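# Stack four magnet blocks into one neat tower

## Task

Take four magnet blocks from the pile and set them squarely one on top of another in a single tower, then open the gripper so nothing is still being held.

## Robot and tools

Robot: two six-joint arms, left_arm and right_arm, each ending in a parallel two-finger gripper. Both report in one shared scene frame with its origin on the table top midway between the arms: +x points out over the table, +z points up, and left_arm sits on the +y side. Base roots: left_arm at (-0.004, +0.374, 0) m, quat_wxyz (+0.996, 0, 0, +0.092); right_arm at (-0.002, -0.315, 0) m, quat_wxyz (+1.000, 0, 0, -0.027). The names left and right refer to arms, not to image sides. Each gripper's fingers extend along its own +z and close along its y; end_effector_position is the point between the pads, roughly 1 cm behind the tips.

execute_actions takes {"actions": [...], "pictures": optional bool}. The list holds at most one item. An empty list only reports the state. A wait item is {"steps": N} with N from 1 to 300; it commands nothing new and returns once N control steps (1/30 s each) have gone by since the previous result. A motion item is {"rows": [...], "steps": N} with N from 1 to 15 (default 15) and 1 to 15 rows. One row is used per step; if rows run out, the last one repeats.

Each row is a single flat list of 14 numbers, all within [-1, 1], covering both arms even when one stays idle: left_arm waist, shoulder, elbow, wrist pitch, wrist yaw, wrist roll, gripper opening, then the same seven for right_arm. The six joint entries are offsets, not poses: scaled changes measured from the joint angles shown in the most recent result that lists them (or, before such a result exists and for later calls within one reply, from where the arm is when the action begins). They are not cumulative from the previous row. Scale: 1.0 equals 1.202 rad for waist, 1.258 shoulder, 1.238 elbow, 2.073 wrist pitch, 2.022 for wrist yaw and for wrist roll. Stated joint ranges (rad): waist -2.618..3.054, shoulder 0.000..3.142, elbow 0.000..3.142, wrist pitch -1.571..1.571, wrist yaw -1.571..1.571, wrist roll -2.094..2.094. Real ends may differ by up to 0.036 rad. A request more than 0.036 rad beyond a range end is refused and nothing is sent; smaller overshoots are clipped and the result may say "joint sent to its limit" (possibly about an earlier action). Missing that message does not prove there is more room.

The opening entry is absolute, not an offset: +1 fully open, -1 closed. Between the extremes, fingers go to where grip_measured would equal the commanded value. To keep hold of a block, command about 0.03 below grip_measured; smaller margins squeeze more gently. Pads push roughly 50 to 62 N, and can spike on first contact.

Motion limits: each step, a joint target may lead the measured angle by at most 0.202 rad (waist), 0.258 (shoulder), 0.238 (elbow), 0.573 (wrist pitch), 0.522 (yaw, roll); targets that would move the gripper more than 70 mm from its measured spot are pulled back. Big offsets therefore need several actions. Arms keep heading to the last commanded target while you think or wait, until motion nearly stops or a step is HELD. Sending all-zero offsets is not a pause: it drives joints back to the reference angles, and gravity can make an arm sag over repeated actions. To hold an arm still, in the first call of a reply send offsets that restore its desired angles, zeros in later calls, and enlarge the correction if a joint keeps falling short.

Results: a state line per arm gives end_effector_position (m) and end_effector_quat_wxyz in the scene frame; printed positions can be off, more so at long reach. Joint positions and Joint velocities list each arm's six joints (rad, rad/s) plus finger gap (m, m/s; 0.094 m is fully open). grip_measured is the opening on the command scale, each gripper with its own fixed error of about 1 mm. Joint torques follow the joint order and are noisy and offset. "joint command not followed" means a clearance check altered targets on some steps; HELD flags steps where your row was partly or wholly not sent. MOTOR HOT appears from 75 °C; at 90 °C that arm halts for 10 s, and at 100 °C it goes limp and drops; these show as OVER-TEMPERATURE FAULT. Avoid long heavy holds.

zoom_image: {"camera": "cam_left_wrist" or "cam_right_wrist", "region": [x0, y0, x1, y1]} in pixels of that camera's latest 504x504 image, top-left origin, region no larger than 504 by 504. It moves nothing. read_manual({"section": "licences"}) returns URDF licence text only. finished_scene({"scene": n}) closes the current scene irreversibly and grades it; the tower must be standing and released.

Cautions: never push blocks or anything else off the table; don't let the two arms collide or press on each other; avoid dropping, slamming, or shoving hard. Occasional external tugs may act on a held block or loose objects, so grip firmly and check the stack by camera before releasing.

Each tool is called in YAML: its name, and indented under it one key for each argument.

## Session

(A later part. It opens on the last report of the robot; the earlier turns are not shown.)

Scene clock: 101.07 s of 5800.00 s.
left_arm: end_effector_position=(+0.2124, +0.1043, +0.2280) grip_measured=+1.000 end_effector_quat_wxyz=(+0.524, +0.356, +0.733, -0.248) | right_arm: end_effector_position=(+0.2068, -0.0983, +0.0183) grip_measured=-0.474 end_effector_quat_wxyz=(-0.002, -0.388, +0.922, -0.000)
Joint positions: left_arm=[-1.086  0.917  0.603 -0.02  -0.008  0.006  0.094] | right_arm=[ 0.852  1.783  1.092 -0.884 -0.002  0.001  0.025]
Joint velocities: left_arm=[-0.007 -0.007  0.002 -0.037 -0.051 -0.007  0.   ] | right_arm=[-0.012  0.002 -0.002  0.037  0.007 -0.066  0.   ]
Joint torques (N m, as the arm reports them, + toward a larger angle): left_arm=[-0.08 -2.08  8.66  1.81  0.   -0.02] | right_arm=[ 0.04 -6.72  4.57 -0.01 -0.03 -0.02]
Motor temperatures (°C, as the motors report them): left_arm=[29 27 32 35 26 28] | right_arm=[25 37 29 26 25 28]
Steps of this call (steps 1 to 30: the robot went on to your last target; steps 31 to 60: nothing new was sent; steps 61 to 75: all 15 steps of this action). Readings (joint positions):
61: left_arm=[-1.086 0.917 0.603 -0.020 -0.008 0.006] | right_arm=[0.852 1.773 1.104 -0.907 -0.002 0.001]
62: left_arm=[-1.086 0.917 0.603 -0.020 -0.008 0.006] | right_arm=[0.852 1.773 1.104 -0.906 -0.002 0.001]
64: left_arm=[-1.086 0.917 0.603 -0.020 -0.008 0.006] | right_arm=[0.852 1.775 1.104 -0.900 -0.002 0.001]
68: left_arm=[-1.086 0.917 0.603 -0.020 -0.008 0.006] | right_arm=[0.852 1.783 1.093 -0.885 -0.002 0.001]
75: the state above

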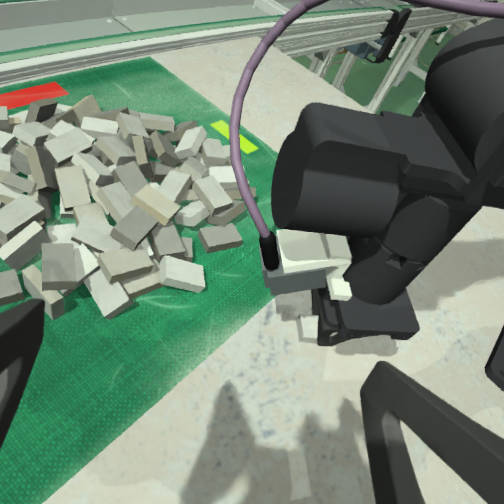

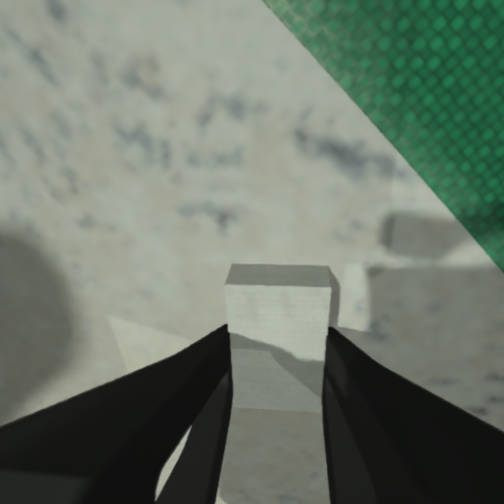

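execute_actions:
  actions:
    - {"rows":[[0,0,0,0,0,0,1,0,0,0,0,0,0,-0.46],[0,0,0,0,0,0,1,0,0,0,0,0,0,-0.42],[0,0,0,0,0,0,1,0,0,0,0,0,0,-0.3],[0,0,0,0,0,0,1,0,0,0,0,0,0,-0.15]],"steps":9}

execute_actions:
  actions:
    - {"rows":[[0,0,0,0,0,0,1,0,-0.025,0.03,-0.02,0,0,-0.15],[0,0,0,0,0,0,1,0,-0.033,0.046,-0.035,0,0,-0.15],[0,0,0,0,0,0,1,0,-0.041,0.062,-0.05,0,0,-0.15],[0,0,0,0,0,0,1,0,-0.049,0.078,-0.065,0,0,-0.15],[0,0,0,0,0,0,1,0,-0.057,0.095,-0.08,0,0,-0.15],[0,0,0,0,0,0,1,0,-0.065,0.11,-0.095,0,0,-0.15],[0,0,0,0,0,0,1,0,-0.072,0.127,-0.11,0,0,-0.15],[0,0,0,0,0,0,1,0,-0.08,0.144,-0.125,0,0,-0.15],[0,0,0,0,0,0,1,0,-0.087,0.16,-0.14,0,0,-0.15],[0,0,0,0,0,0,1,0,-0.094,0.177,-0.14,0,0,-0.15]]}

Scene clock: 106.77 s of 5800.00 s.
left_arm: end_effector_position=(+0.2124, +0.1043, +0.2280) grip_measured=+1.000 end_effector_quat_wxyz=(+0.524, +0.356, +0.733, -0.248) | right_arm: end_effector_position=(+0.2068, -0.0983, +0.0183) grip_measured=-0.153 end_effector_quat_wxyz=(-0.002, -0.388, +0.922, -0.000)
Joint positions: left_arm=[-1.086  0.917  0.603 -0.02  -0.008  0.006  0.094] | right_arm=[ 0.852  1.783  1.092 -0.884 -0.002  0.001  0.04 ]
Joint velocities: left_arm=[ 0.002  0.007 -0.017  0.007 -0.037  0.007  0.   ] | right_arm=[-0.022 -0.002 -0.002 -0.022 -0.051 -0.051 -0.001]
Joint torques (N m, as the arm reports them, + toward a larger angle): left_arm=[-0.01 -2.05  8.68  1.84 -0.01  0.  ] | right_arm=[-0.02 -7.27  6.31 -0.2  -0.02 -0.02]
Motor temperatures (°C, as the motors report them): left_arm=[29 27 32 35 26 28] | right_arm=[25 37 29 26 25 28]
Steps of this call (steps 1 to 15: the robot went on to your last target; steps 16 to 90: nothing new was sent; then 2.40 s passed at rest; steps 91 to 99: all 9 steps of this action). Readings (joint positions):
91: left_arm=[-1.086 0.917 0.603 -0.020 -0.008 0.006] | right_arm=[0.852 1.783 1.092 -0.884 -0.002 0.001]
92: left_arm=[-1.086 0.917 0.603 -0.020 -0.008 0.006] | right_arm=[0.852 1.783 1.092 -0.884 -0.002 0.001]
94: left_arm=[-1.086 0.917 0.603 -0.020 -0.008 0.006] | right_arm=[0.852 1.783 1.092 -0.884 -0.002 0.001]
98: left_arm=[-1.086 0.917 0.603 -0.020 -0.008 0.006] | right_arm=[0.852 1.783 1.092 -0.884 -0.002 0.001]
99: the state above

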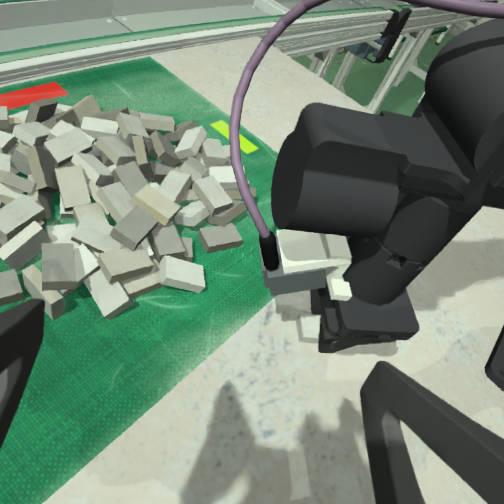

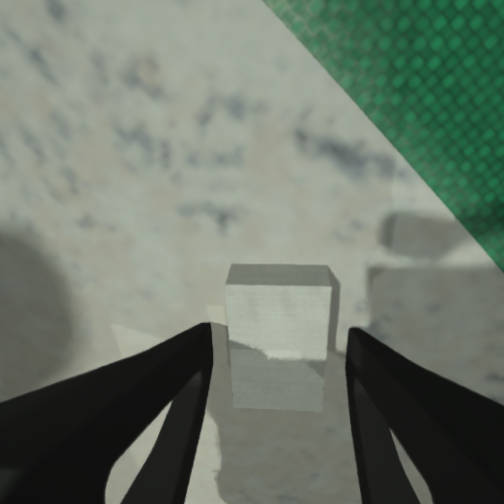

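Scene clock: 107.27 s of 5800.00 s.
left_arm: end_effector_position=(+0.2124, +0.1043, +0.2280) grip_measured=+1.000 end_effector_quat_wxyz=(+0.524, +0.356, +0.733, -0.248) | right_arm: end_effector_position=(+0.2148, -0.0901, +0.0981) grip_measured=-0.152 end_effector_quat_wxyz=(+0.031, -0.388, +0.921, +0.014)
Joint positions: left_arm=[-1.086  0.917  0.603 -0.02  -0.008  0.006  0.094] | right_arm=[ 0.852  1.67   1.289 -1.121 -0.002  0.001  0.04 ]
Joint velocities: left_arm=[-0.002  0.002  0.007 -0.051  0.037 -0.022  0.   ] | right_arm=[ 0.012  0.002  0.007 -0.242 -0.022 -0.037  0.001]
Joint torques (N m, as the arm reports them, + toward a larger angle): left_arm=[ 0.03 -1.93  8.7   1.83 -0.02 -0.02] | right_arm=[-0.01 -7.4   8.74 -0.23 -0.02 -0.01]
Motor temperatures (°C, as the motors report them): left_arm=[29 27 32 35 26 28] | right_arm=[25 37 29 26 25 28]
Steps of this call (steps 1 to 15: all 15 steps of this action). Readings (joint positions):
1: left_arm=[-1.086 0.917 0.603 -0.020 -0.008 0.006] | right_arm=[0.852 1.783 1.092 -0.886 -0.002 0.001]
2: left_arm=[-1.086 0.917 0.603 -0.020 -0.008 0.006] | right_arm=[0.852 1.780 1.094 -0.896 -0.002 0.001]
4: left_arm=[-1.086 0.917 0.603 -0.020 -0.008 0.006] | right_arm=[0.852 1.771 1.113 -0.934 -0.002 0.001]
8: left_arm=[-1.086 0.917 0.603 -0.020 -0.008 0.006] | right_arm=[0.852 1.729 1.195 -1.026 -0.002 0.001]
15: the state above

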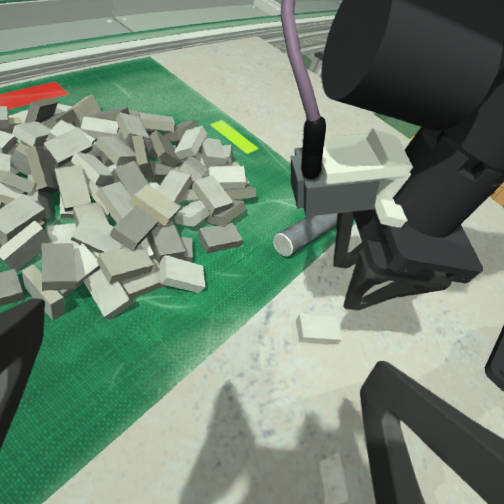

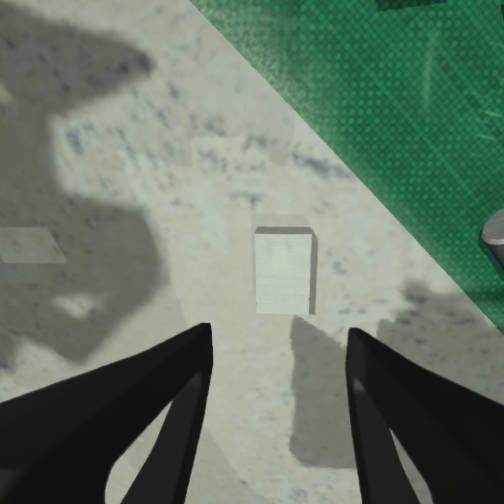

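execute_actions:
  actions:
    - {"rows":[[0,0,0,0,0,0,1,-0.01,0.01,0.03,-0.03,0,-0.03,-0.15],[0,0,0,0,0,0,1,-0.025,0.03,0.06,-0.035,0,-0.06,-0.15],[0,0,0,0,0,0,1,-0.04,0.055,0.09,-0.04,0,-0.09,-0.15],[0,0,0,0,0,0,1,-0.06,0.08,0.125,-0.045,0,-0.12,-0.15],[0,0,0,0,0,0,1,-0.08,0.11,0.16,-0.05,0,-0.15,-0.15],[0,0,0,0,0,0,1,-0.1,0.14,0.195,-0.056,0,-0.18,-0.15],[0,0,0,0,0,0,1,-0.12,0.17,0.23,-0.056,0,-0.21,-0.15],[0,0,0,0,0,0,1,-0.14,0.2,0.265,-0.056,0,-0.24,-0.15],[0,0,0,0,0,0,1,-0.16,0.23,0.3,-0.056,0,-0.27,-0.15],[0,0,0,0,0,0,1,-0.175,0.255,0.33,-0.056,0,-0.3,-0.15],[0,0,0,0,0,0,1,-0.19,0.28,0.36,-0.056,0,-0.328,-0.15],[0,0,0,0,0,0,1,-0.2,0.3,0.38,-0.056,0,-0.328,-0.15],[0,0,0,0,0,0,1,-0.208,0.32,0.395,-0.056,0,-0.328,-0.15],[0,0,0,0,0,0,1,-0.213,0.335,0.405,-0.056,0,-0.328,-0.15],[0,0,0,0,0,0,1,-0.216,0.347,0.412,-0.056,0,-0.328,-0.15]]}
  pictures: false

execute_actions:
  actions:
    - {"steps":15}

Scene clock: 118.77 s of 5800.00 s.
left_arm: end_effector_position=(+0.2124, +0.1043, +0.2280) grip_measured=+1.000 end_effector_quat_wxyz=(+0.524, +0.356, +0.733, -0.248) | right_arm: end_effector_position=(+0.3434, -0.1040, +0.0807) grip_measured=-0.152 end_effector_quat_wxyz=(+0.015, -0.526, +0.850, -0.000)
Joint positions: left_arm=[-1.086  0.917  0.603 -0.02  -0.008  0.006  0.094] | right_arm=[ 0.599  2.072  1.748 -1.218 -0.    -0.563  0.04 ]
Joint velocities: left_arm=[-0.012  0.017 -0.002  0.037  0.007 -0.007  0.   ] | right_arm=[-0.305  0.579  0.379 -0.022  0.11  -0.623 -0.   ]
Joint torques (N m, as the arm reports them, + toward a larger angle): left_arm=[-0.02 -2.01  8.73  1.85  0.    0.02] | right_arm=[  1.08 -10.44   9.45  -0.32  -0.1   -0.06]
Motor temperatures (°C, as the motors report them): left_arm=[29 27 33 36 26 28] | right_arm=[25 36 30 26 25 28]
Steps of this call (steps 1 to 30: the robot went on to your last target; steps 31 to 90: nothing new was sent; then 8.00 s passed at rest; steps 91 to 105: all 15 steps of this action). Readings (joint positions):
91: left_arm=[-1.086 0.917 0.603 -0.020 -0.008 0.006] | right_arm=[0.852 1.670 1.289 -1.160 -0.002 -0.007]
92: left_arm=[-1.086 0.917 0.603 -0.020 -0.008 0.006] | right_arm=[0.850 1.675 1.297 -1.169 -0.002 -0.027]
94: left_arm=[-1.086 0.917 0.603 -0.020 -0.008 0.006] | right_arm=[0.833 1.711 1.345 -1.195 -0.004 -0.089]
98: left_arm=[-1.086 0.917 0.603 -0.020 -0.008 0.006] | right_arm=[0.745 1.848 1.518 -1.217 -0.006 -0.270]
105: the state above

Scene clock: 119.27 s of 5800.00 s.
left_arm: end_effector_position=(+0.2124, +0.1043, +0.2280) grip_measured=+1.000 end_effector_quat_wxyz=(+0.524, +0.356, +0.733, -0.248) | right_arm: end_effector_position=(+0.3466, -0.1089, +0.0676) grip_measured=-0.152 end_effector_quat_wxyz=(-0.003, -0.558, +0.830, -0.002)
Joint positions: left_arm=[-1.086  0.917  0.603 -0.02  -0.008  0.006  0.094] | right_arm=[ 0.586  2.113  1.759 -1.222  0.003 -0.652  0.04 ]
Joint velocities: left_arm=[-0.002 -0.012 -0.007 -0.007 -0.051  0.007  0.   ] | right_arm=[-0.007 -0.007  0.002  0.007  0.066 -0.081  0.   ]
Joint torques (N m, as the arm reports them, + toward a larger angle): left_arm=[ 0.03 -2.03  8.66  1.85  0.02  0.02] | right_arm=[  0.64 -11.37  10.24  -0.31  -0.08  -0.06]
Motor temperatures (°C, as the motors report them): left_arm=[29 27 33 36 26 28] | right_arm=[25 36 30 26 25 28]
Steps of this call (steps 1 to 15: the robot went on to your last target). Readings (joint positions):
1: left_arm=[-1.086 0.917 0.603 -0.020 -0.008 0.006] | right_arm=[0.590 2.089 1.757 -1.218 0.001 -0.581]
2: left_arm=[-1.086 0.917 0.603 -0.020 -0.008 0.006] | right_arm=[0.586 2.100 1.759 -1.218 0.003 -0.596]
4: left_arm=[-1.086 0.917 0.603 -0.020 -0.008 0.006] | right_arm=[0.585 2.112 1.759 -1.220 0.003 -0.617]
8: left_arm=[-1.086 0.917 0.603 -0.020 -0.008 0.006] | right_arm=[0.586 2.113 1.759 -1.221 0.003 -0.640]
15: the state above

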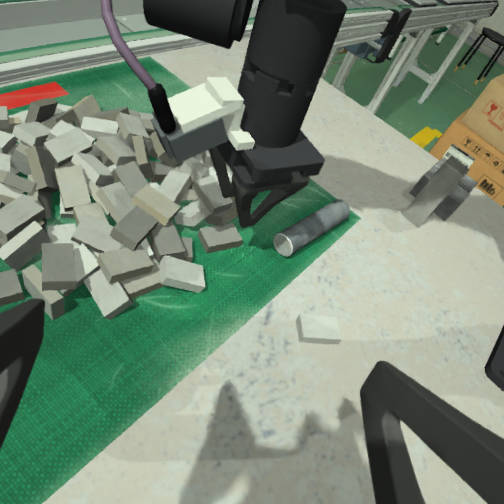

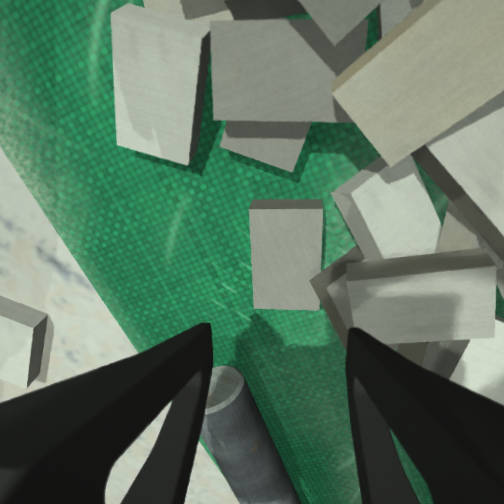

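execute_actions:
  actions:
    - {"rows":[[0,0,0,0,0,0,1,0,0,0.04,-0.02,0,0.01,-0.15],[0,0,0,0,0,0,1,0,0,0.06,-0.03,0,0.02,-0.15],[0,0,0,0,0,0,1,-0.01,0,0.08,-0.04,0,0.03,-0.15],[0,0,0,0,0,0,1,-0.02,0,0.1,-0.05,0,0.04,-0.15],[0,0,0,0,0,0,1,-0.035,0.005,0.12,-0.06,0,0.05,-0.15],[0,0,0,0,0,0,1,-0.05,0.01,0.14,-0.065,0,0.06,-0.15],[0,0,0,0,0,0,1,-0.065,0.02,0.16,-0.065,0,0.07,-0.15],[0,0,0,0,0,0,1,-0.08,0.03,0.18,-0.065,0,0.083,-0.15],[0,0,0,0,0,0,1,-0.095,0.04,0.2,-0.065,0,0.083,-0.15],[0,0,0,0,0,0,1,-0.11,0.05,0.216,-0.065,0,0.083,-0.15],[0,0,0,0,0,0,1,-0.12,0.06,0.216,-0.065,0,0.083,-0.15],[0,0,0,0,0,0,1,-0.13,0.07,0.216,-0.065,0,0.083,-0.15],[0,0,0,0,0,0,1,-0.135,0.078,0.216,-0.065,0,0.083,-0.15]]}
  pictures: false

execute_actions:
  actions:
    - {"steps":12}

Scene clock: 127.93 s of 5800.00 s.
left_arm: end_effector_position=(+0.2124, +0.1043, +0.2280) grip_measured=+1.000 end_effector_quat_wxyz=(+0.524, +0.356, +0.733, -0.248) | right_arm: end_effector_position=(+0.4086, -0.1581, +0.1018) grip_measured=-0.152 end_effector_quat_wxyz=(+0.033, -0.422, +0.906, -0.006)
Joint positions: left_arm=[-1.086  0.917  0.603 -0.02  -0.008  0.006  0.094] | right_arm=[ 0.419  2.184  2.004 -1.324  0.007 -0.506  0.04 ]
Joint velocities: left_arm=[-0.022  0.002  0.002 -0.095 -0.007 -0.037  0.   ] | right_arm=[-0.32   0.325  0.002 -0.081  0.081  0.022  0.   ]
Joint torques (N m, as the arm reports them, + toward a larger angle): left_arm=[-0.03 -2.07  8.67  1.83 -0.01 -0.01] | right_arm=[  1.99 -10.76   8.99  -0.24  -0.1    0.04]
Motor temperatures (°C, as the motors report them): left_arm=[29 27 33 36 26 28] | right_arm=[25 37 31 26 25 28]
Steps of this call (steps 1 to 15: the robot went on to your last target; steps 16 to 90: nothing new was sent; then 5.17 s passed at rest; steps 91 to 105: all 15 steps of this action). Readings (joint positions):
91: left_arm=[-1.086 0.917 0.603 -0.020 -0.008 0.006] | right_arm=[0.586 2.113 1.761 -1.226 0.003 -0.653]
92: left_arm=[-1.086 0.917 0.603 -0.020 -0.008 0.006] | right_arm=[0.586 2.115 1.768 -1.236 0.003 -0.647]
94: left_arm=[-1.086 0.917 0.603 -0.020 -0.008 0.006] | right_arm=[0.585 2.118 1.801 -1.263 0.003 -0.626]
98: left_arm=[-1.086 0.917 0.603 -0.020 -0.008 0.006] | right_arm=[0.550 2.127 1.905 -1.312 0.002 -0.566]
105: the state above

Scene clock: 128.33 s of 5800.00 s.
left_arm: end_effector_position=(+0.2124, +0.1043, +0.2280) grip_measured=+1.000 end_effector_quat_wxyz=(+0.524, +0.356, +0.733, -0.248) | right_arm: end_effector_position=(+0.4049, -0.1616, +0.0875) grip_measured=-0.152 end_effector_quat_wxyz=(+0.008, -0.414, +0.910, -0.006)
Joint positions: left_arm=[-1.086  0.917  0.603 -0.02  -0.008  0.006  0.094] | right_arm=[ 0.416  2.218  2.004 -1.34   0.011 -0.491  0.04 ]
Joint velocities: left_arm=[-0.002 -0.007 -0.017  0.037  0.007 -0.007  0.   ] | right_arm=[ 0.002  0.002 -0.012 -0.007 -0.007  0.037 -0.   ]
Joint torques (N m, as the arm reports them, + toward a larger angle): left_arm=[ 0.02 -1.96  8.68  1.86 -0.02  0.02] | right_arm=[  0.63 -12.29   8.88  -0.3   -0.07   0.08]
Motor temperatures (°C, as the motors report them): left_arm=[29 27 33 36 26 28] | right_arm=[25 38 31 26 25 28]
Steps of this call (steps 1 to 12: the robot went on to your last target). Readings (joint positions):
1: left_arm=[-1.086 0.917 0.603 -0.020 -0.008 0.006] | right_arm=[0.410 2.194 2.004 -1.327 0.009 -0.502]
2: left_arm=[-1.086 0.917 0.603 -0.020 -0.008 0.006] | right_arm=[0.407 2.204 2.004 -1.331 0.010 -0.499]
4: left_arm=[-1.086 0.917 0.603 -0.020 -0.008 0.006] | right_arm=[0.408 2.216 2.004 -1.335 0.011 -0.496]
8: left_arm=[-1.086 0.917 0.603 -0.020 -0.008 0.006] | right_arm=[0.415 2.218 2.004 -1.339 0.011 -0.493]
12: the state above

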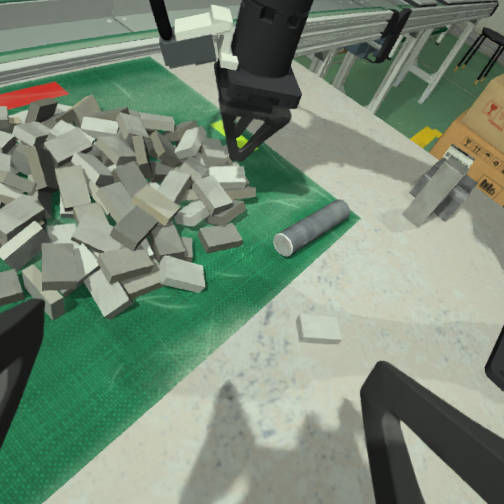

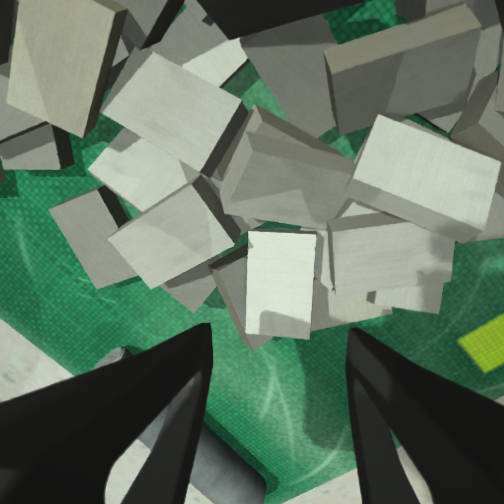

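execute_actions:
  actions:
    - {"rows":[[0,0,0,0,0,0,1,-0.01,-0.02,-0.02,0,-0.008,0.011,-0.2],[0,0,0,0,0,0,1,-0.017,-0.027,-0.035,0.01,-0.008,0.011,-0.2],[0,0,0,0,0,0,1,-0.017,-0.027,-0.05,0.02,-0.008,0.011,-0.2],[0,0,0,0,0,0,1,-0.017,-0.027,-0.065,0.03,-0.008,0.011,-0.2],[0,0,0,0,0,0,1,-0.017,-0.027,-0.08,0.04,-0.008,0.011,-0.2],[0,0,0,0,0,0,1,-0.017,-0.027,-0.095,0.05,-0.008,0.011,-0.2],[0,0,0,0,0,0,1,-0.017,-0.027,-0.11,0.064,-0.008,0.011,-0.2],[0,0,0,0,0,0,1,-0.017,-0.027,-0.122,0.064,-0.008,0.011,-0.2],[0,0,0,0,0,0,1,-0.017,-0.027,-0.132,0.064,-0.008,0.011,-0.2]]}
  pictures: false

execute_actions:
  actions:
    - {"steps":10}

Scene clock: 137.27 s of 5800.00 s.
left_arm: end_effector_position=(+0.2124, +0.1043, +0.2280) grip_measured=+1.000 end_effector_quat_wxyz=(+0.524, +0.356, +0.733, -0.248) | right_arm: end_effector_position=(+0.3941, -0.1702, +0.0582) grip_measured=-0.198 end_effector_quat_wxyz=(-0.007, -0.401, +0.916, -0.002)
Joint positions: left_arm=[-1.086  0.917  0.603 -0.02  -0.008  0.006  0.094] | right_arm=[ 0.403  2.197  1.854 -1.241  0.005 -0.476  0.038]
Joint velocities: left_arm=[-0.012 -0.002  0.007 -0.007 -0.022 -0.007  0.   ] | right_arm=[ 0.017 -0.007  0.007  0.11   0.081  0.051 -0.001]
Joint torques (N m, as the arm reports them, + toward a larger angle): left_arm=[-0.02 -1.98  8.73  1.82  0.    0.01] | right_arm=[ -0.56 -12.55   5.83  -0.07  -0.12   0.05]
Motor temperatures (°C, as the motors report them): left_arm=[29 27 33 37 26 28] | right_arm=[25 39 31 26 25 28]
Steps of this call (steps 1 to 30: the robot went on to your last target; steps 31 to 90: nothing new was sent; then 5.43 s passed at rest; steps 91 to 105: all 15 steps of this action). Readings (joint positions):
91: left_arm=[-1.086 0.917 0.603 -0.020 -0.008 0.006] | right_arm=[0.416 2.218 2.004 -1.342 0.010 -0.488]
92: left_arm=[-1.086 0.917 0.603 -0.020 -0.008 0.006] | right_arm=[0.415 2.216 2.000 -1.338 0.008 -0.486]
94: left_arm=[-1.086 0.917 0.603 -0.020 -0.008 0.006] | right_arm=[0.412 2.206 1.975 -1.325 0.006 -0.482]
98: left_arm=[-1.086 0.917 0.603 -0.020 -0.008 0.006] | right_arm=[0.405 2.197 1.906 -1.277 0.005 -0.478]
105: the state above

Scene clock: 137.60 s of 5800.00 s.
left_arm: end_effector_position=(+0.2124, +0.1043, +0.2280) grip_measured=+1.000 end_effector_quat_wxyz=(+0.524, +0.356, +0.733, -0.248) | right_arm: end_effector_position=(+0.3972, -0.1689, +0.0582) grip_measured=-0.198 end_effector_quat_wxyz=(+0.000, -0.401, +0.916, -0.002)
Joint positions: left_arm=[-1.086  0.917  0.603 -0.02  -0.008  0.006  0.094] | right_arm=[ 0.403  2.197  1.854 -1.227  0.004 -0.475  0.038]
Joint velocities: left_arm=[ 0.012  0.012 -0.002  0.007 -0.11  -0.037  0.   ] | right_arm=[-0.027 -0.012  0.017 -0.095 -0.11   0.007 -0.   ]
Joint torques (N m, as the arm reports them, + toward a larger angle): left_arm=[-0.06 -2.06  8.76  1.82 -0.01 -0.02] | right_arm=[ -0.62 -12.79   6.     0.02  -0.1    0.04]
Motor temperatures (°C, as the motors report them): left_arm=[29 27 33 37 26 28] | right_arm=[25 39 31 26 25 28]
Steps of this call (steps 1 to 10: the robot went on to your last target). Readings (joint positions):
1: left_arm=[-1.086 0.917 0.603 -0.020 -0.008 0.006] | right_arm=[0.403 2.197 1.854 -1.237 0.004 -0.475]
2: left_arm=[-1.086 0.917 0.603 -0.020 -0.008 0.006] | right_arm=[0.403 2.197 1.854 -1.235 0.004 -0.475]
4: left_arm=[-1.086 0.917 0.603 -0.020 -0.008 0.006] | right_arm=[0.403 2.197 1.854 -1.231 0.004 -0.475]
8: left_arm=[-1.086 0.917 0.603 -0.020 -0.008 0.006] | right_arm=[0.403 2.197 1.854 -1.228 0.004 -0.475]
10: the state above

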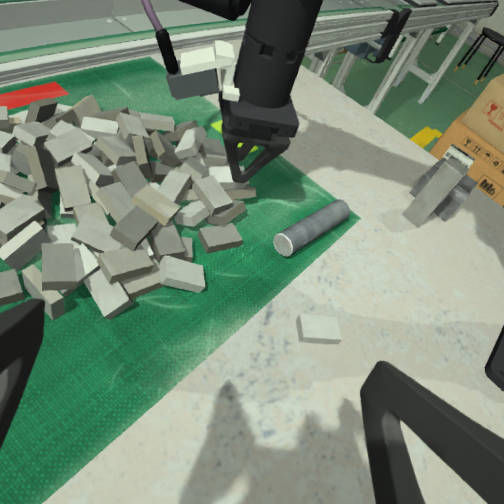

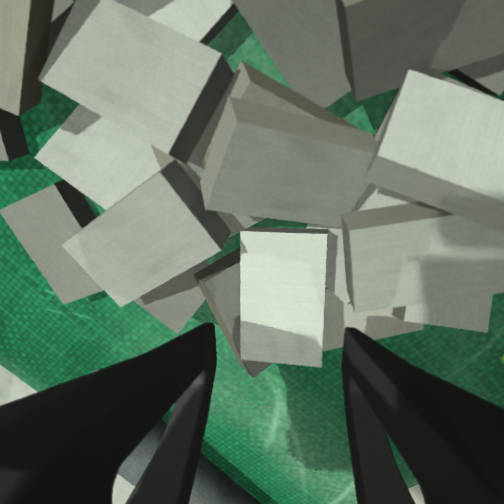

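execute_actions:
  actions:
    - {"rows":[[0,0,0,0,0,0,1,0,0,-0.01,0.01,0,0,-0.3],[0,0,0,0,0,0,1,0,0,-0.016,0.016,0,0,-0.32],[0,0,0,0,0,0,1,0,0.003,-0.022,0.022,0,0,-0.32],[0,0,0,0,0,0,1,0,0.005,-0.029,0.028,0,0,-0.32],[0,0,0,0,0,0,1,0,0.007,-0.036,0.034,0,0,-0.32],[0,0,0,0,0,0,1,0,0.009,-0.043,0.04,0,0,-0.32],[0,0,0,0,0,0,1,0,0.01,-0.05,0.042,0,0,-0.32],[0,0,0,0,0,0,1,0,0.011,-0.057,0.042,0,0,-0.32],[0,0,0,0,0,0,1,0,0.011,-0.063,0.042,0,0,-0.32]]}

zoom_image:
  camera: "cam_left_wrist"
  region: [170,130,300,240]

Scene clock: 144.97 s of 5800.00 s.
left_arm: end_effector_position=(+0.2124, +0.1043, +0.2280) grip_measured=+1.000 end_effector_quat_wxyz=(+0.524, +0.356, +0.733, -0.248) | right_arm: end_effector_position=(+0.3964, -0.1692, +0.0439) grip_measured=-0.318 end_effector_quat_wxyz=(+0.001, -0.401, +0.916, -0.002)
Joint positions: left_arm=[-1.086  0.917  0.603 -0.02  -0.008  0.006  0.094] | right_arm=[ 0.403  2.2    1.801 -1.17   0.004 -0.475  0.032]
Joint velocities: left_arm=[ 0.012  0.002  0.007 -0.007 -0.007 -0.095  0.   ] | right_arm=[-0.017 -0.012  0.007 -0.037 -0.022 -0.037  0.   ]
Joint torques (N m, as the arm reports them, + toward a larger angle): left_arm=[-0.1  -2.    8.66  1.84  0.01  0.04] | right_arm=[ -0.21 -10.53   4.77   0.12  -0.03  -0.01]
Motor temperatures (°C, as the motors report them): left_arm=[29 27 33 37 26 28] | right_arm=[25 40 30 26 25 28]
Steps of this call (steps 1 to 30: the robot went on to your last target; steps 31 to 90: nothing new was sent; then 3.87 s passed at rest; steps 91 to 105: all 15 steps of this action). Readings (joint positions):
91: left_arm=[-1.086 0.917 0.603 -0.020 -0.008 0.006] | right_arm=[0.403 2.197 1.854 -1.226 0.004 -0.475]
92: left_arm=[-1.086 0.917 0.603 -0.020 -0.008 0.006] | right_arm=[0.403 2.197 1.854 -1.224 0.004 -0.475]
94: left_arm=[-1.086 0.917 0.603 -0.020 -0.008 0.006] | right_arm=[0.403 2.197 1.852 -1.214 0.004 -0.475]
98: left_arm=[-1.086 0.917 0.603 -0.020 -0.008 0.006] | right_arm=[0.403 2.197 1.822 -1.181 0.004 -0.475]
105: the state above

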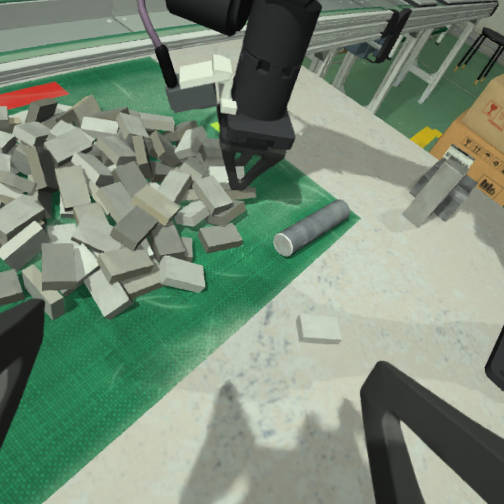

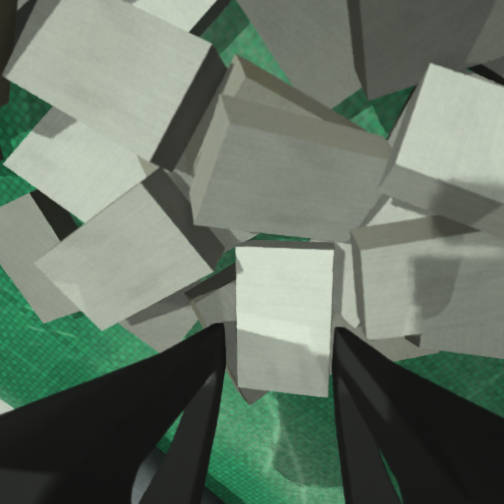

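Region (170, 130, 300, 240) of cam_left_wrist's 504x504 image, scaled by 3.877, with more detail than that image has; it fills the top 426 rows of this view, and the rest is white.

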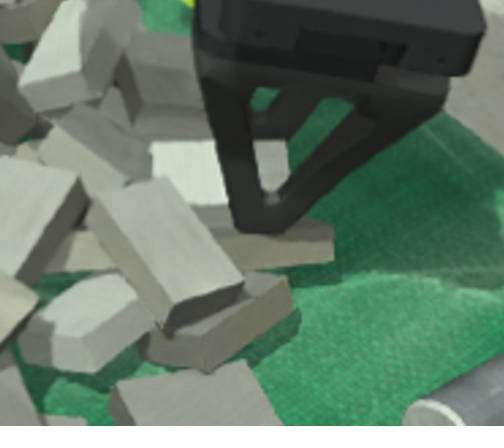

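execute_actions:
  actions:
    - {"rows":[[0,0,0,0,0,0,1,0,-0.02,0.01,0,0,0,-0.32],[0,0,0,0,0,0,1,0,-0.022,0.01,0,0,0,-0.32],[0,0,0,0,0,0,1,0,-0.022,0.01,0,0,0,-0.36],[0,0,0,0,0,0,1,0,-0.022,0.01,0,0,0,-0.4],[0,0,0,0,0,0,1,0,-0.022,0.01,0,0,0,-0.44],[0,0,0,0,0,0,1,0,-0.022,0.01,0,0,0,-0.48],[0,0,0,0,0,0,1,0,-0.022,0.01,0,0,0,-0.52]],"steps":12}

Scene clock: 150.97 s of 5800.00 s.
left_arm: end_effector_position=(+0.2124, +0.1043, +0.2280) grip_measured=+1.000 end_effector_quat_wxyz=(+0.524, +0.356, +0.733, -0.248) | right_arm: end_effector_position=(+0.3971, -0.1699, +0.0461) grip_measured=-0.486 end_effector_quat_wxyz=(+0.003, -0.401, +0.916, -0.005)
Joint positions: left_arm=[-1.086  0.917  0.603 -0.02  -0.008  0.006  0.094] | right_arm=[ 0.403  2.194  1.801 -1.17   0.009 -0.475  0.024]
Joint velocities: left_arm=[ 0.007  0.007  0.007 -0.037 -0.066 -0.037  0.   ] | right_arm=[ 0.007 -0.012 -0.002 -0.007 -0.037  0.022 -0.001]
Joint torques (N m, as the arm reports them, + toward a larger angle): left_arm=[-0.06 -2.04  8.6   1.83  0.02  0.  ] | right_arm=[ -0.01 -13.41   7.98  -0.18  -0.09   0.  ]
Motor temperatures (°C, as the motors report them): left_arm=[29 27 33 37 26 28] | right_arm=[25 40 30 26 25 28]
Steps of this call (steps 1 to 15: the robot went on to your last target; steps 16 to 90: nothing new was sent; then 2.60 s passed at rest; steps 91 to 102: all 12 steps of this action). Readings (joint positions):
91: left_arm=[-1.086 0.917 0.603 -0.020 -0.008 0.006] | right_arm=[0.403 2.198 1.801 -1.170 0.004 -0.475]
92: left_arm=[-1.086 0.917 0.603 -0.020 -0.008 0.006] | right_arm=[0.403 2.197 1.801 -1.170 0.004 -0.475]
94: left_arm=[-1.086 0.917 0.603 -0.020 -0.008 0.006] | right_arm=[0.403 2.195 1.801 -1.170 0.005 -0.475]
98: left_arm=[-1.086 0.917 0.603 -0.020 -0.008 0.006] | right_arm=[0.403 2.194 1.801 -1.170 0.008 -0.475]
102: the state above

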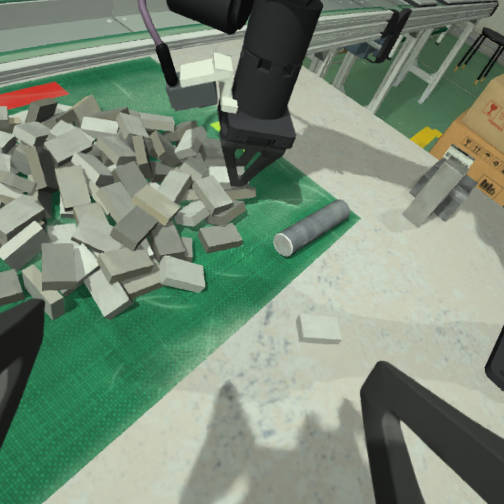

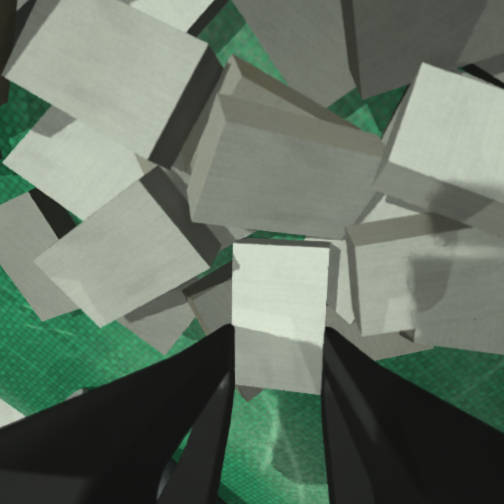

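execute_actions:
  actions:
    - {"rows":[[0,0,0,0,0,0,1,0,-0.02,0.025,-0.01,0,0,-0.54],[0,0,0,0,0,0,1,0,-0.027,0.033,-0.02,0,0,-0.54],[0,0,0,0,0,0,1,0,-0.034,0.042,-0.03,0,0,-0.54],[0,0,0,0,0,0,1,0,-0.041,0.05,-0.04,0,0,-0.54],[0,0,0,0,0,0,1,0,-0.048,0.06,-0.05,0,0,-0.54],[0,0,0,0,0,0,1,0,-0.055,0.068,-0.06,0,0,-0.54],[0,0,0,0,0,0,1,0,-0.062,0.076,-0.07,0,0,-0.54],[0,0,0,0,0,0,1,0,-0.069,0.085,-0.08,0,0,-0.54],[0,0,0,0,0,0,1,0,-0.076,0.093,-0.09,0,0,-0.54],[0,0,0,0,0,0,1,0,-0.083,0.1,-0.1,0,0,-0.54],[0,0,0,0,0,0,1,0,-0.09,0.11,-0.1,0,0,-0.54]]}

zoom_image:
  camera: "cam_left_wrist"
  region: [200,80,320,180]

zoom_image:
  camera: "cam_right_wrist"
  region: [180,220,380,420]

Scene clock: 156.87 s of 5800.00 s.
left_arm: end_effector_position=(+0.2124, +0.1043, +0.2280) grip_measured=+1.000 end_effector_quat_wxyz=(+0.524, +0.356, +0.733, -0.248) | right_arm: end_effector_position=(+0.3884, -0.1731, +0.1141) grip_measured=-0.486 end_effector_quat_wxyz=(+0.026, -0.401, +0.916, -0.006)
Joint positions: left_arm=[-1.086  0.917  0.603 -0.02  -0.008  0.006  0.094] | right_arm=[ 0.403  2.091  1.908 -1.336  0.009 -0.475  0.024]
Joint velocities: left_arm=[-0.012  0.007 -0.002 -0.022 -0.051  0.007  0.   ] | right_arm=[-0.012 -0.144  0.085 -0.125  0.007  0.022 -0.   ]
Joint torques (N m, as the arm reports them, + toward a larger angle): left_arm=[-0.13 -1.98  8.61  1.79 -0.01 -0.02] | right_arm=[ -0.09 -11.     8.92  -0.28  -0.02  -0.01]
Motor temperatures (°C, as the motors report them): left_arm=[29 27 33 37 26 28] | right_arm=[25 41 30 26 25 28]
Steps of this call (steps 1 to 15: the robot went on to your last target; steps 16 to 90: nothing new was sent; then 2.40 s passed at rest; steps 91 to 105: all 15 steps of this action). Readings (joint positions):
91: left_arm=[-1.086 0.917 0.603 -0.020 -0.008 0.006] | right_arm=[0.403 2.194 1.801 -1.170 0.009 -0.475]
92: left_arm=[-1.086 0.917 0.603 -0.020 -0.008 0.006] | right_arm=[0.403 2.194 1.801 -1.171 0.009 -0.475]
94: left_arm=[-1.086 0.917 0.603 -0.020 -0.008 0.006] | right_arm=[0.403 2.189 1.805 -1.187 0.009 -0.475]
98: left_arm=[-1.086 0.917 0.603 -0.020 -0.008 0.006] | right_arm=[0.403 2.164 1.841 -1.252 0.009 -0.475]
105: the state above

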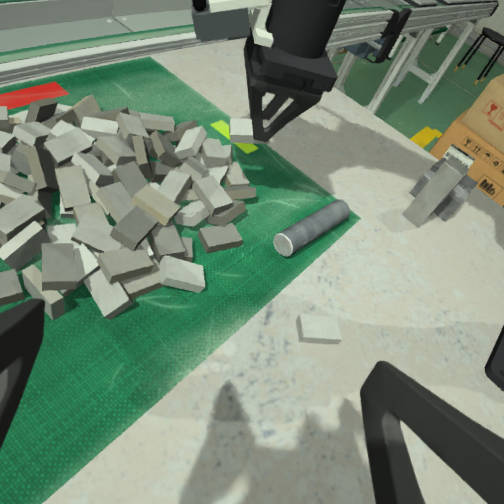

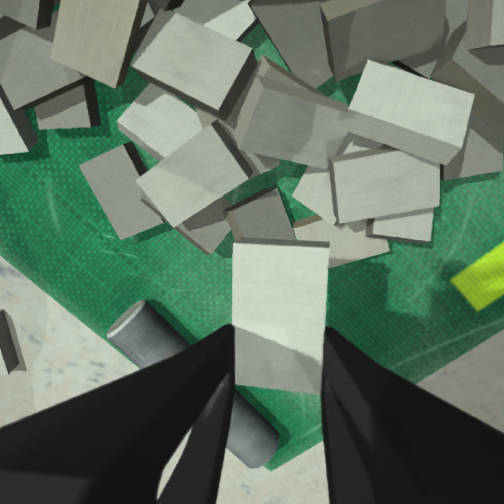

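Region (200, 80, 320, 180) of cam_left_wrist's 504x504 image, scaled by 4.200, with more detail than that image has.

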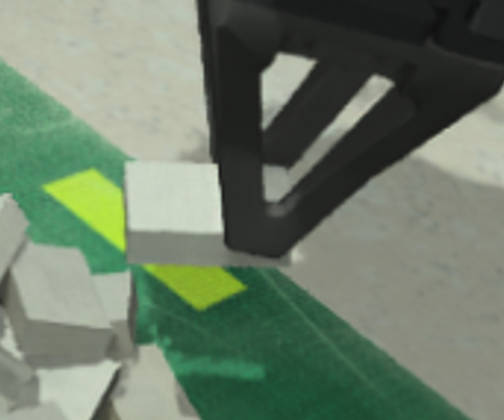

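Region (180, 220, 380, 420) of cam_right_wrist's 504x504 image, scaled by 2.520, with more detail than that image has.

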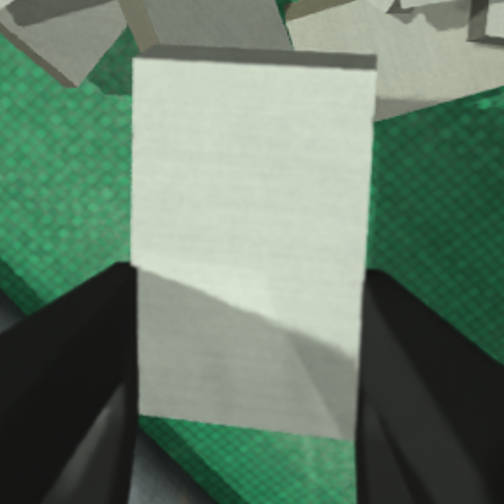

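execute_actions:
  actions:
    - {"rows":[[0,0,0,0,0,0,1,0.01,-0.02,-0.01,-0.01,0,0.02,-0.54],[0,0,0,0,0,0,1,0.025,-0.045,-0.04,0.01,0,0.04,-0.54],[0,0,0,0,0,0,1,0.05,-0.075,-0.085,0.03,0,0.06,-0.54],[0,0,0,0,0,0,1,0.08,-0.11,-0.14,0.055,0,0.08,-0.54],[0,0,0,0,0,0,1,0.11,-0.145,-0.195,0.08,0,0.1,-0.54],[0,0,0,0,0,0,1,0.14,-0.18,-0.25,0.105,0,0.12,-0.54],[0,0,0,0,0,0,1,0.17,-0.215,-0.305,0.13,0,0.14,-0.54],[0,0,0,0,0,0,1,0.2,-0.25,-0.36,0.155,0,0.16,-0.54],[0,0,0,0,0,0,1,0.23,-0.285,-0.415,0.18,0,0.18,-0.54],[0,0,0,0,0,0,1,0.26,-0.32,-0.47,0.205,0,0.2,-0.54],[0,0,0,0,0,0,1,0.29,-0.355,-0.525,0.23,0,0.22,-0.54],[0,0,0,0,0,0,1,0.32,-0.39,-0.58,0.25,0,0.239,-0.54],[0,0,0,0,0,0,1,0.345,-0.42,-0.635,0.25,0,0.239,-0.54],[0,0,0,0,0,0,1,0.362,-0.448,-0.69,0.25,0,0.239,-0.54],[0,0,0,0,0,0,1,0.372,-0.468,-0.73,0.25,-0.008,0.239,-0.54]]}
  pictures: false

execute_actions:
  actions:
    - {"steps":15}

Scene clock: 173.53 s of 5800.00 s.
left_arm: end_effector_position=(+0.2124, +0.1043, +0.2280) grip_measured=+1.000 end_effector_quat_wxyz=(+0.524, +0.356, +0.733, -0.248) | right_arm: end_effector_position=(+0.2234, -0.0879, +0.0898) grip_measured=-0.486 end_effector_quat_wxyz=(+0.103, -0.416, +0.903, +0.039)
Joint positions: left_arm=[-1.086  0.917  0.603 -0.02  -0.008  0.006  0.094] | right_arm=[ 0.838  1.568  1.126 -0.91  -0.001 -0.078  0.024]
Joint velocities: left_arm=[-0.007 -0.002 -0.002 -0.007 -0.037 -0.022  0.   ] | right_arm=[ 0.613 -1.057 -1.761  0.535 -0.183  0.476 -0.001]
Joint torques (N m, as the arm reports them, + toward a larger angle): left_arm=[-0.03 -2.01  8.63  1.83  0.01  0.01] | right_arm=[-2.13 -6.36  6.17  0.27  0.18  0.05]
Motor temperatures (°C, as the motors report them): left_arm=[29 27 33 38 26 28] | right_arm=[25 41 31 26 25 28]
Steps of this call (steps 1 to 30: the robot went on to your last target; steps 31 to 90: nothing new was sent; then 13.17 s passed at rest; steps 91 to 105: all 15 steps of this action). Readings (joint positions):
91: left_arm=[-1.086 0.917 0.603 -0.020 -0.008 0.006] | right_arm=[0.403 2.087 1.911 -1.363 0.009 -0.470]
92: left_arm=[-1.086 0.917 0.603 -0.020 -0.008 0.006] | right_arm=[0.405 2.083 1.903 -1.355 0.010 -0.457]
94: left_arm=[-1.086 0.917 0.603 -0.020 -0.008 0.006] | right_arm=[0.421 2.043 1.836 -1.308 0.016 -0.415]
98: left_arm=[-1.086 0.917 0.603 -0.020 -0.008 0.006] | right_arm=[0.548 1.879 1.585 -1.175 0.024 -0.295]
105: the state above

Scene clock: 174.03 s of 5800.00 s.
left_arm: end_effector_position=(+0.2124, +0.1043, +0.2280) grip_measured=+1.000 end_effector_quat_wxyz=(+0.524, +0.356, +0.733, -0.248) | right_arm: end_effector_position=(+0.2037, -0.0960, +0.0702) grip_measured=-0.486 end_effector_quat_wxyz=(+0.093, -0.391, +0.915, +0.046)
Joint positions: left_arm=[-1.086  0.917  0.603 -0.02  -0.008  0.006  0.094] | right_arm=[ 0.859  1.521  1.004 -0.845 -0.011 -0.     0.024]
Joint velocities: left_arm=[ 0.012  0.007 -0.022  0.007  0.037  0.051  0.   ] | right_arm=[ 0.012 -0.002 -0.032 -0.022  0.022  0.051 -0.   ]
Joint torques (N m, as the arm reports them, + toward a larger angle): left_arm=[-0.06 -2.05  8.65  1.83 -0.03  0.  ] | right_arm=[-0.71 -7.21  7.29  0.43  0.01  0.04]
Motor temperatures (°C, as the motors report them): left_arm=[29 27 33 38 26 28] | right_arm=[25 41 31 26 25 28]
Steps of this call (steps 1 to 15: the robot went on to your last target). Readings (joint positions):
1: left_arm=[-1.086 0.917 0.603 -0.020 -0.008 0.006] | right_arm=[0.854 1.539 1.076 -0.902 -0.007 -0.063]
2: left_arm=[-1.086 0.917 0.603 -0.020 -0.008 0.006] | right_arm=[0.860 1.524 1.041 -0.902 -0.011 -0.050]
4: left_arm=[-1.086 0.917 0.603 -0.020 -0.008 0.006] | right_arm=[0.859 1.521 1.009 -0.899 -0.011 -0.031]
8: left_arm=[-1.086 0.917 0.603 -0.020 -0.008 0.006] | right_arm=[0.859 1.521 1.004 -0.869 -0.011 -0.011]
15: the state above

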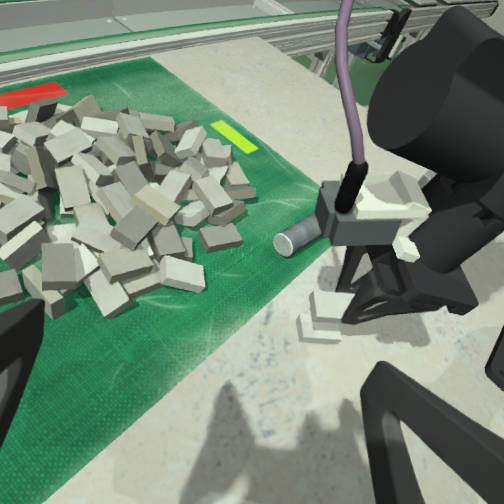

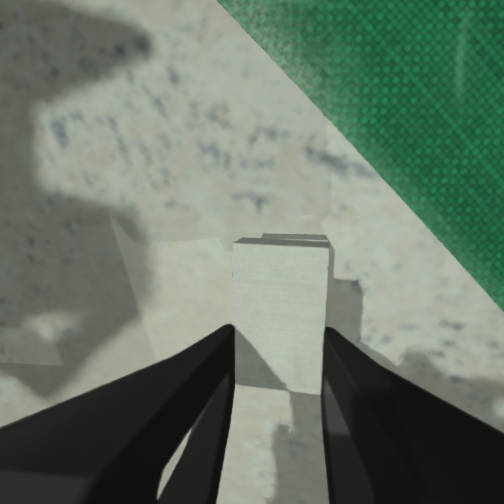

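execute_actions:
  actions:
    - {"rows":[[0,0,0,0,0,0,1,-0.008,0,-0.01,0.015,0.007,0,-0.54],[0,0,0,0,0,0,1,-0.0125,0.003,-0.02,0.025,0.007,0,-0.54],[0,0,0,0,0,0,1,-0.0125,0.006,-0.03,0.035,0.007,0,-0.54],[0,0,0,0,0,0,1,-0.0125,0.008,-0.04,0.045,0.007,0,-0.54],[0,0,0,0,0,0,1,-0.0125,0.01,-0.05,0.055,0.007,0,-0.54],[0,0,0,0,0,0,1,-0.0125,0.012,-0.06,0.06,0.007,0,-0.54],[0,0,0,0,0,0,1,-0.0125,0.014,-0.07,0.06,0.007,0,-0.54],[0,0,0,0,0,0,1,-0.0125,0.016,-0.08,0.06,0.007,0,-0.54],[0,0,0,0,0,0,1,-0.0125,0.016,-0.09,0.06,0.007,0,-0.54]]}
  pictures: false

execute_actions:
  actions:
    - {"steps":8}

zoom_image:
  camera: "cam_left_wrist"
  region: [270,280,380,370]

Scene clock: 181.53 s of 5800.00 s.
left_arm: end_effector_position=(+0.2124, +0.1043, +0.2280) grip_measured=+1.000 end_effector_quat_wxyz=(+0.524, +0.356, +0.733, -0.248) | right_arm: end_effector_position=(+0.1966, -0.1072, +0.0399) grip_measured=-0.486 end_effector_quat_wxyz=(+0.080, -0.388, +0.918, +0.036)
Joint positions: left_arm=[-1.086  0.917  0.603 -0.02  -0.008  0.006  0.094] | right_arm=[ 0.854  1.541  0.902 -0.756 -0.004  0.002  0.024]
Joint velocities: left_arm=[ 0.002 -0.002  0.012 -0.037  0.037 -0.022  0.   ] | right_arm=[-0.012  0.017 -0.002  0.095  0.022 -0.022  0.001]
Joint torques (N m, as the arm reports them, + toward a larger angle): left_arm=[-0.06 -1.97  8.75  1.82  0.01 -0.02] | right_arm=[-0.83 -5.34  6.16  0.31  0.05 -0.04]
Motor temperatures (°C, as the motors report them): left_arm=[29 27 33 38 26 28] | right_arm=[25 39 31 27 25 28]
Steps of this call (steps 1 to 15: the robot went on to your last target; steps 16 to 90: nothing new was sent; then 4.00 s passed at rest; steps 91 to 105: all 15 steps of this action). Readings (joint positions):
91: left_arm=[-1.086 0.917 0.603 -0.020 -0.008 0.006] | right_arm=[0.859 1.521 1.004 -0.840 -0.011 0.002]
92: left_arm=[-1.086 0.917 0.603 -0.020 -0.008 0.006] | right_arm=[0.858 1.521 1.004 -0.838 -0.010 0.002]
94: left_arm=[-1.086 0.917 0.603 -0.020 -0.008 0.006] | right_arm=[0.857 1.521 0.995 -0.817 -0.008 0.002]
98: left_arm=[-1.086 0.917 0.603 -0.020 -0.008 0.006] | right_arm=[0.854 1.525 0.948 -0.768 -0.005 0.002]
105: the state above

Scene clock: 181.80 s of 5800.00 s.
left_arm: end_effector_position=(+0.2124, +0.1043, +0.2280) grip_measured=+1.000 end_effector_quat_wxyz=(+0.524, +0.356, +0.733, -0.248) | right_arm: end_effector_position=(+0.1985, -0.1052, +0.0404) grip_measured=-0.486 end_effector_quat_wxyz=(+0.085, -0.387, +0.917, +0.038)
Joint positions: left_arm=[-1.086  0.917  0.603 -0.02  -0.008  0.006  0.094] | right_arm=[ 0.854  1.541  0.902 -0.745 -0.004  0.002  0.024]
Joint velocities: left_arm=[ 0.007 -0.002  0.012  0.007  0.007  0.081  0.   ] | right_arm=[ 0.007  0.002 -0.012  0.007 -0.022  0.022 -0.   ]
Joint torques (N m, as the arm reports them, + toward a larger angle): left_arm=[-0.11 -2.05  8.71  1.85 -0.03  0.01] | right_arm=[-0.84 -5.51  6.09  0.31  0.04 -0.05]
Motor temperatures (°C, as the motors report them): left_arm=[29 27 33 38 26 28] | right_arm=[25 39 31 27 25 28]
Steps of this call (steps 1 to 8: the robot went on to your last target). Readings (joint positions):
1: left_arm=[-1.086 0.917 0.603 -0.020 -0.008 0.006] | right_arm=[0.854 1.541 0.902 -0.753 -0.004 0.002]
2: left_arm=[-1.086 0.917 0.603 -0.020 -0.008 0.006] | right_arm=[0.854 1.541 0.902 -0.750 -0.004 0.002]
4: left_arm=[-1.086 0.917 0.603 -0.020 -0.008 0.006] | right_arm=[0.854 1.541 0.902 -0.748 -0.004 0.002]
8: the state above

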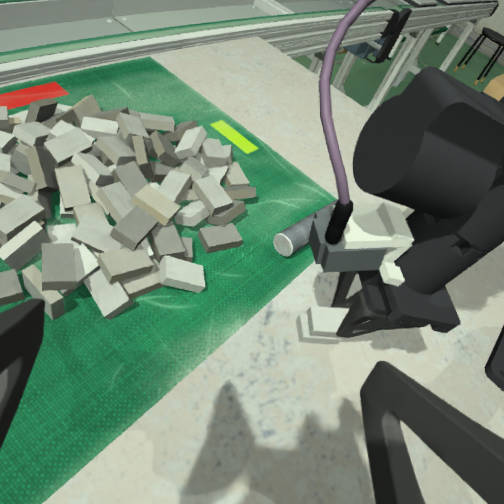

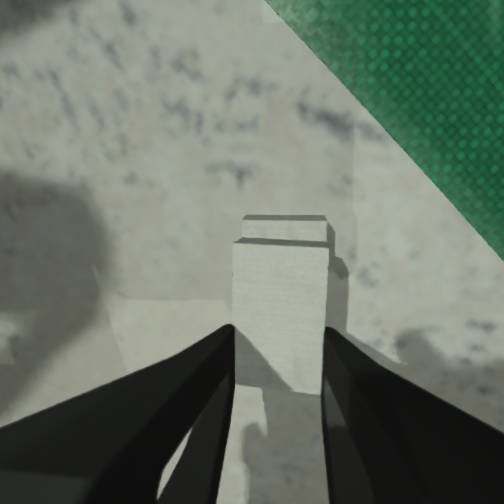

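Region (270, 280, 380, 370) of cam_left_wrist's 504x504 image, scaled by 4.582, with more detail than that image has; it fills the top 412 rows of this view, and the rest is white.

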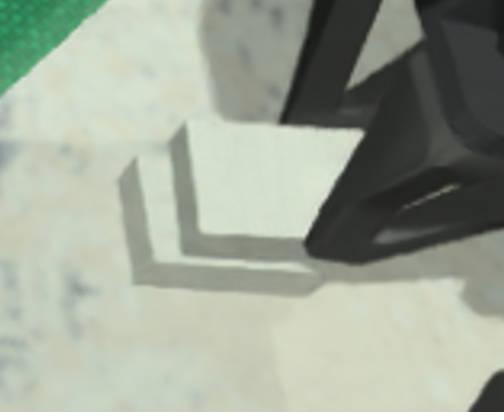

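execute_actions:
  actions:
    - {"rows":[[0,0,0,0,0,0,1,-0.011,0,0,0.02,0,0,-0.54]]}

zoom_image:
  camera: "cam_right_wrist"
  region: [200,190,360,310]

Scene clock: 184.63 s of 5800.00 s.
left_arm: end_effector_position=(+0.2124, +0.1043, +0.2280) grip_measured=+1.000 end_effector_quat_wxyz=(+0.524, +0.356, +0.733, -0.248) | right_arm: end_effector_position=(+0.2016, -0.1020, +0.0413) grip_measured=-0.486 end_effector_quat_wxyz=(+0.094, -0.387, +0.916, +0.042)
Joint positions: left_arm=[-1.086  0.917  0.603 -0.02  -0.008  0.006  0.094] | right_arm=[ 0.854  1.541  0.902 -0.726 -0.004  0.002  0.024]
Joint velocities: left_arm=[ 0.002  0.012  0.002 -0.022 -0.037 -0.007  0.   ] | right_arm=[-0.002 -0.027 -0.002 -0.007  0.066  0.022 -0.   ]
Joint torques (N m, as the arm reports them, + toward a larger angle): left_arm=[ 0.03 -1.97  8.67  1.82  0.01  0.04] | right_arm=[-1.07 -5.58  6.9   0.31 -0.02 -0.02]
Motor temperatures (°C, as the motors report them): left_arm=[29 27 33 38 26 28] | right_arm=[25 39 31 27 25 28]
Steps of this call (steps 1 to 30: the robot went on to your last target; steps 31 to 70: nothing new was sent; steps 71 to 85: all 15 steps of this action). Readings (joint positions):
71: left_arm=[-1.086 0.917 0.603 -0.020 -0.008 0.006] | right_arm=[0.854 1.541 0.902 -0.742 -0.004 0.002]
72: left_arm=[-1.086 0.917 0.603 -0.020 -0.008 0.006] | right_arm=[0.854 1.541 0.902 -0.739 -0.004 0.002]
74: left_arm=[-1.086 0.917 0.603 -0.020 -0.008 0.006] | right_arm=[0.854 1.541 0.902 -0.734 -0.004 0.002]
78: left_arm=[-1.086 0.917 0.603 -0.020 -0.008 0.006] | right_arm=[0.854 1.541 0.902 -0.729 -0.004 0.002]
85: the state above

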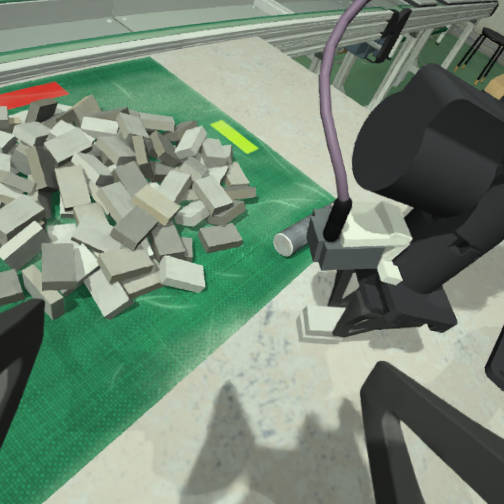

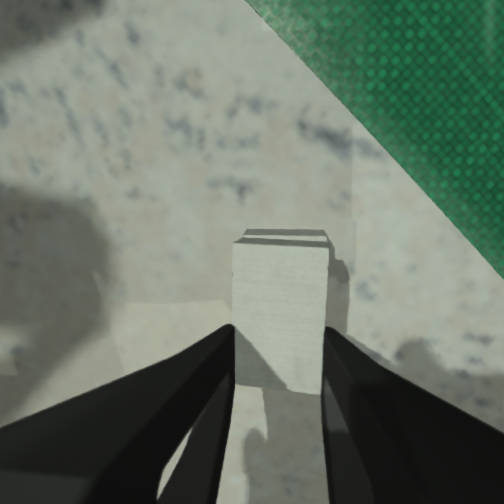

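Region (200, 190, 360, 310) of cam_right_wrist's 504x504 image, scaled by 3.150, with more detail than that image has; it fills the top 378 rows of this view, and the rest is white.

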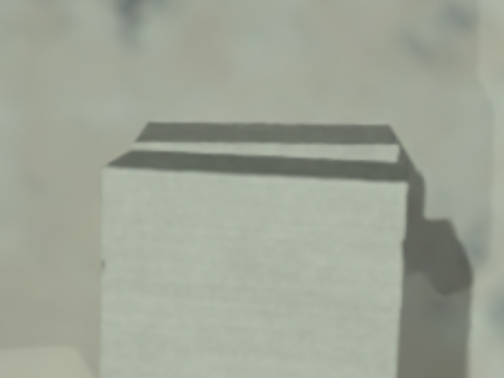

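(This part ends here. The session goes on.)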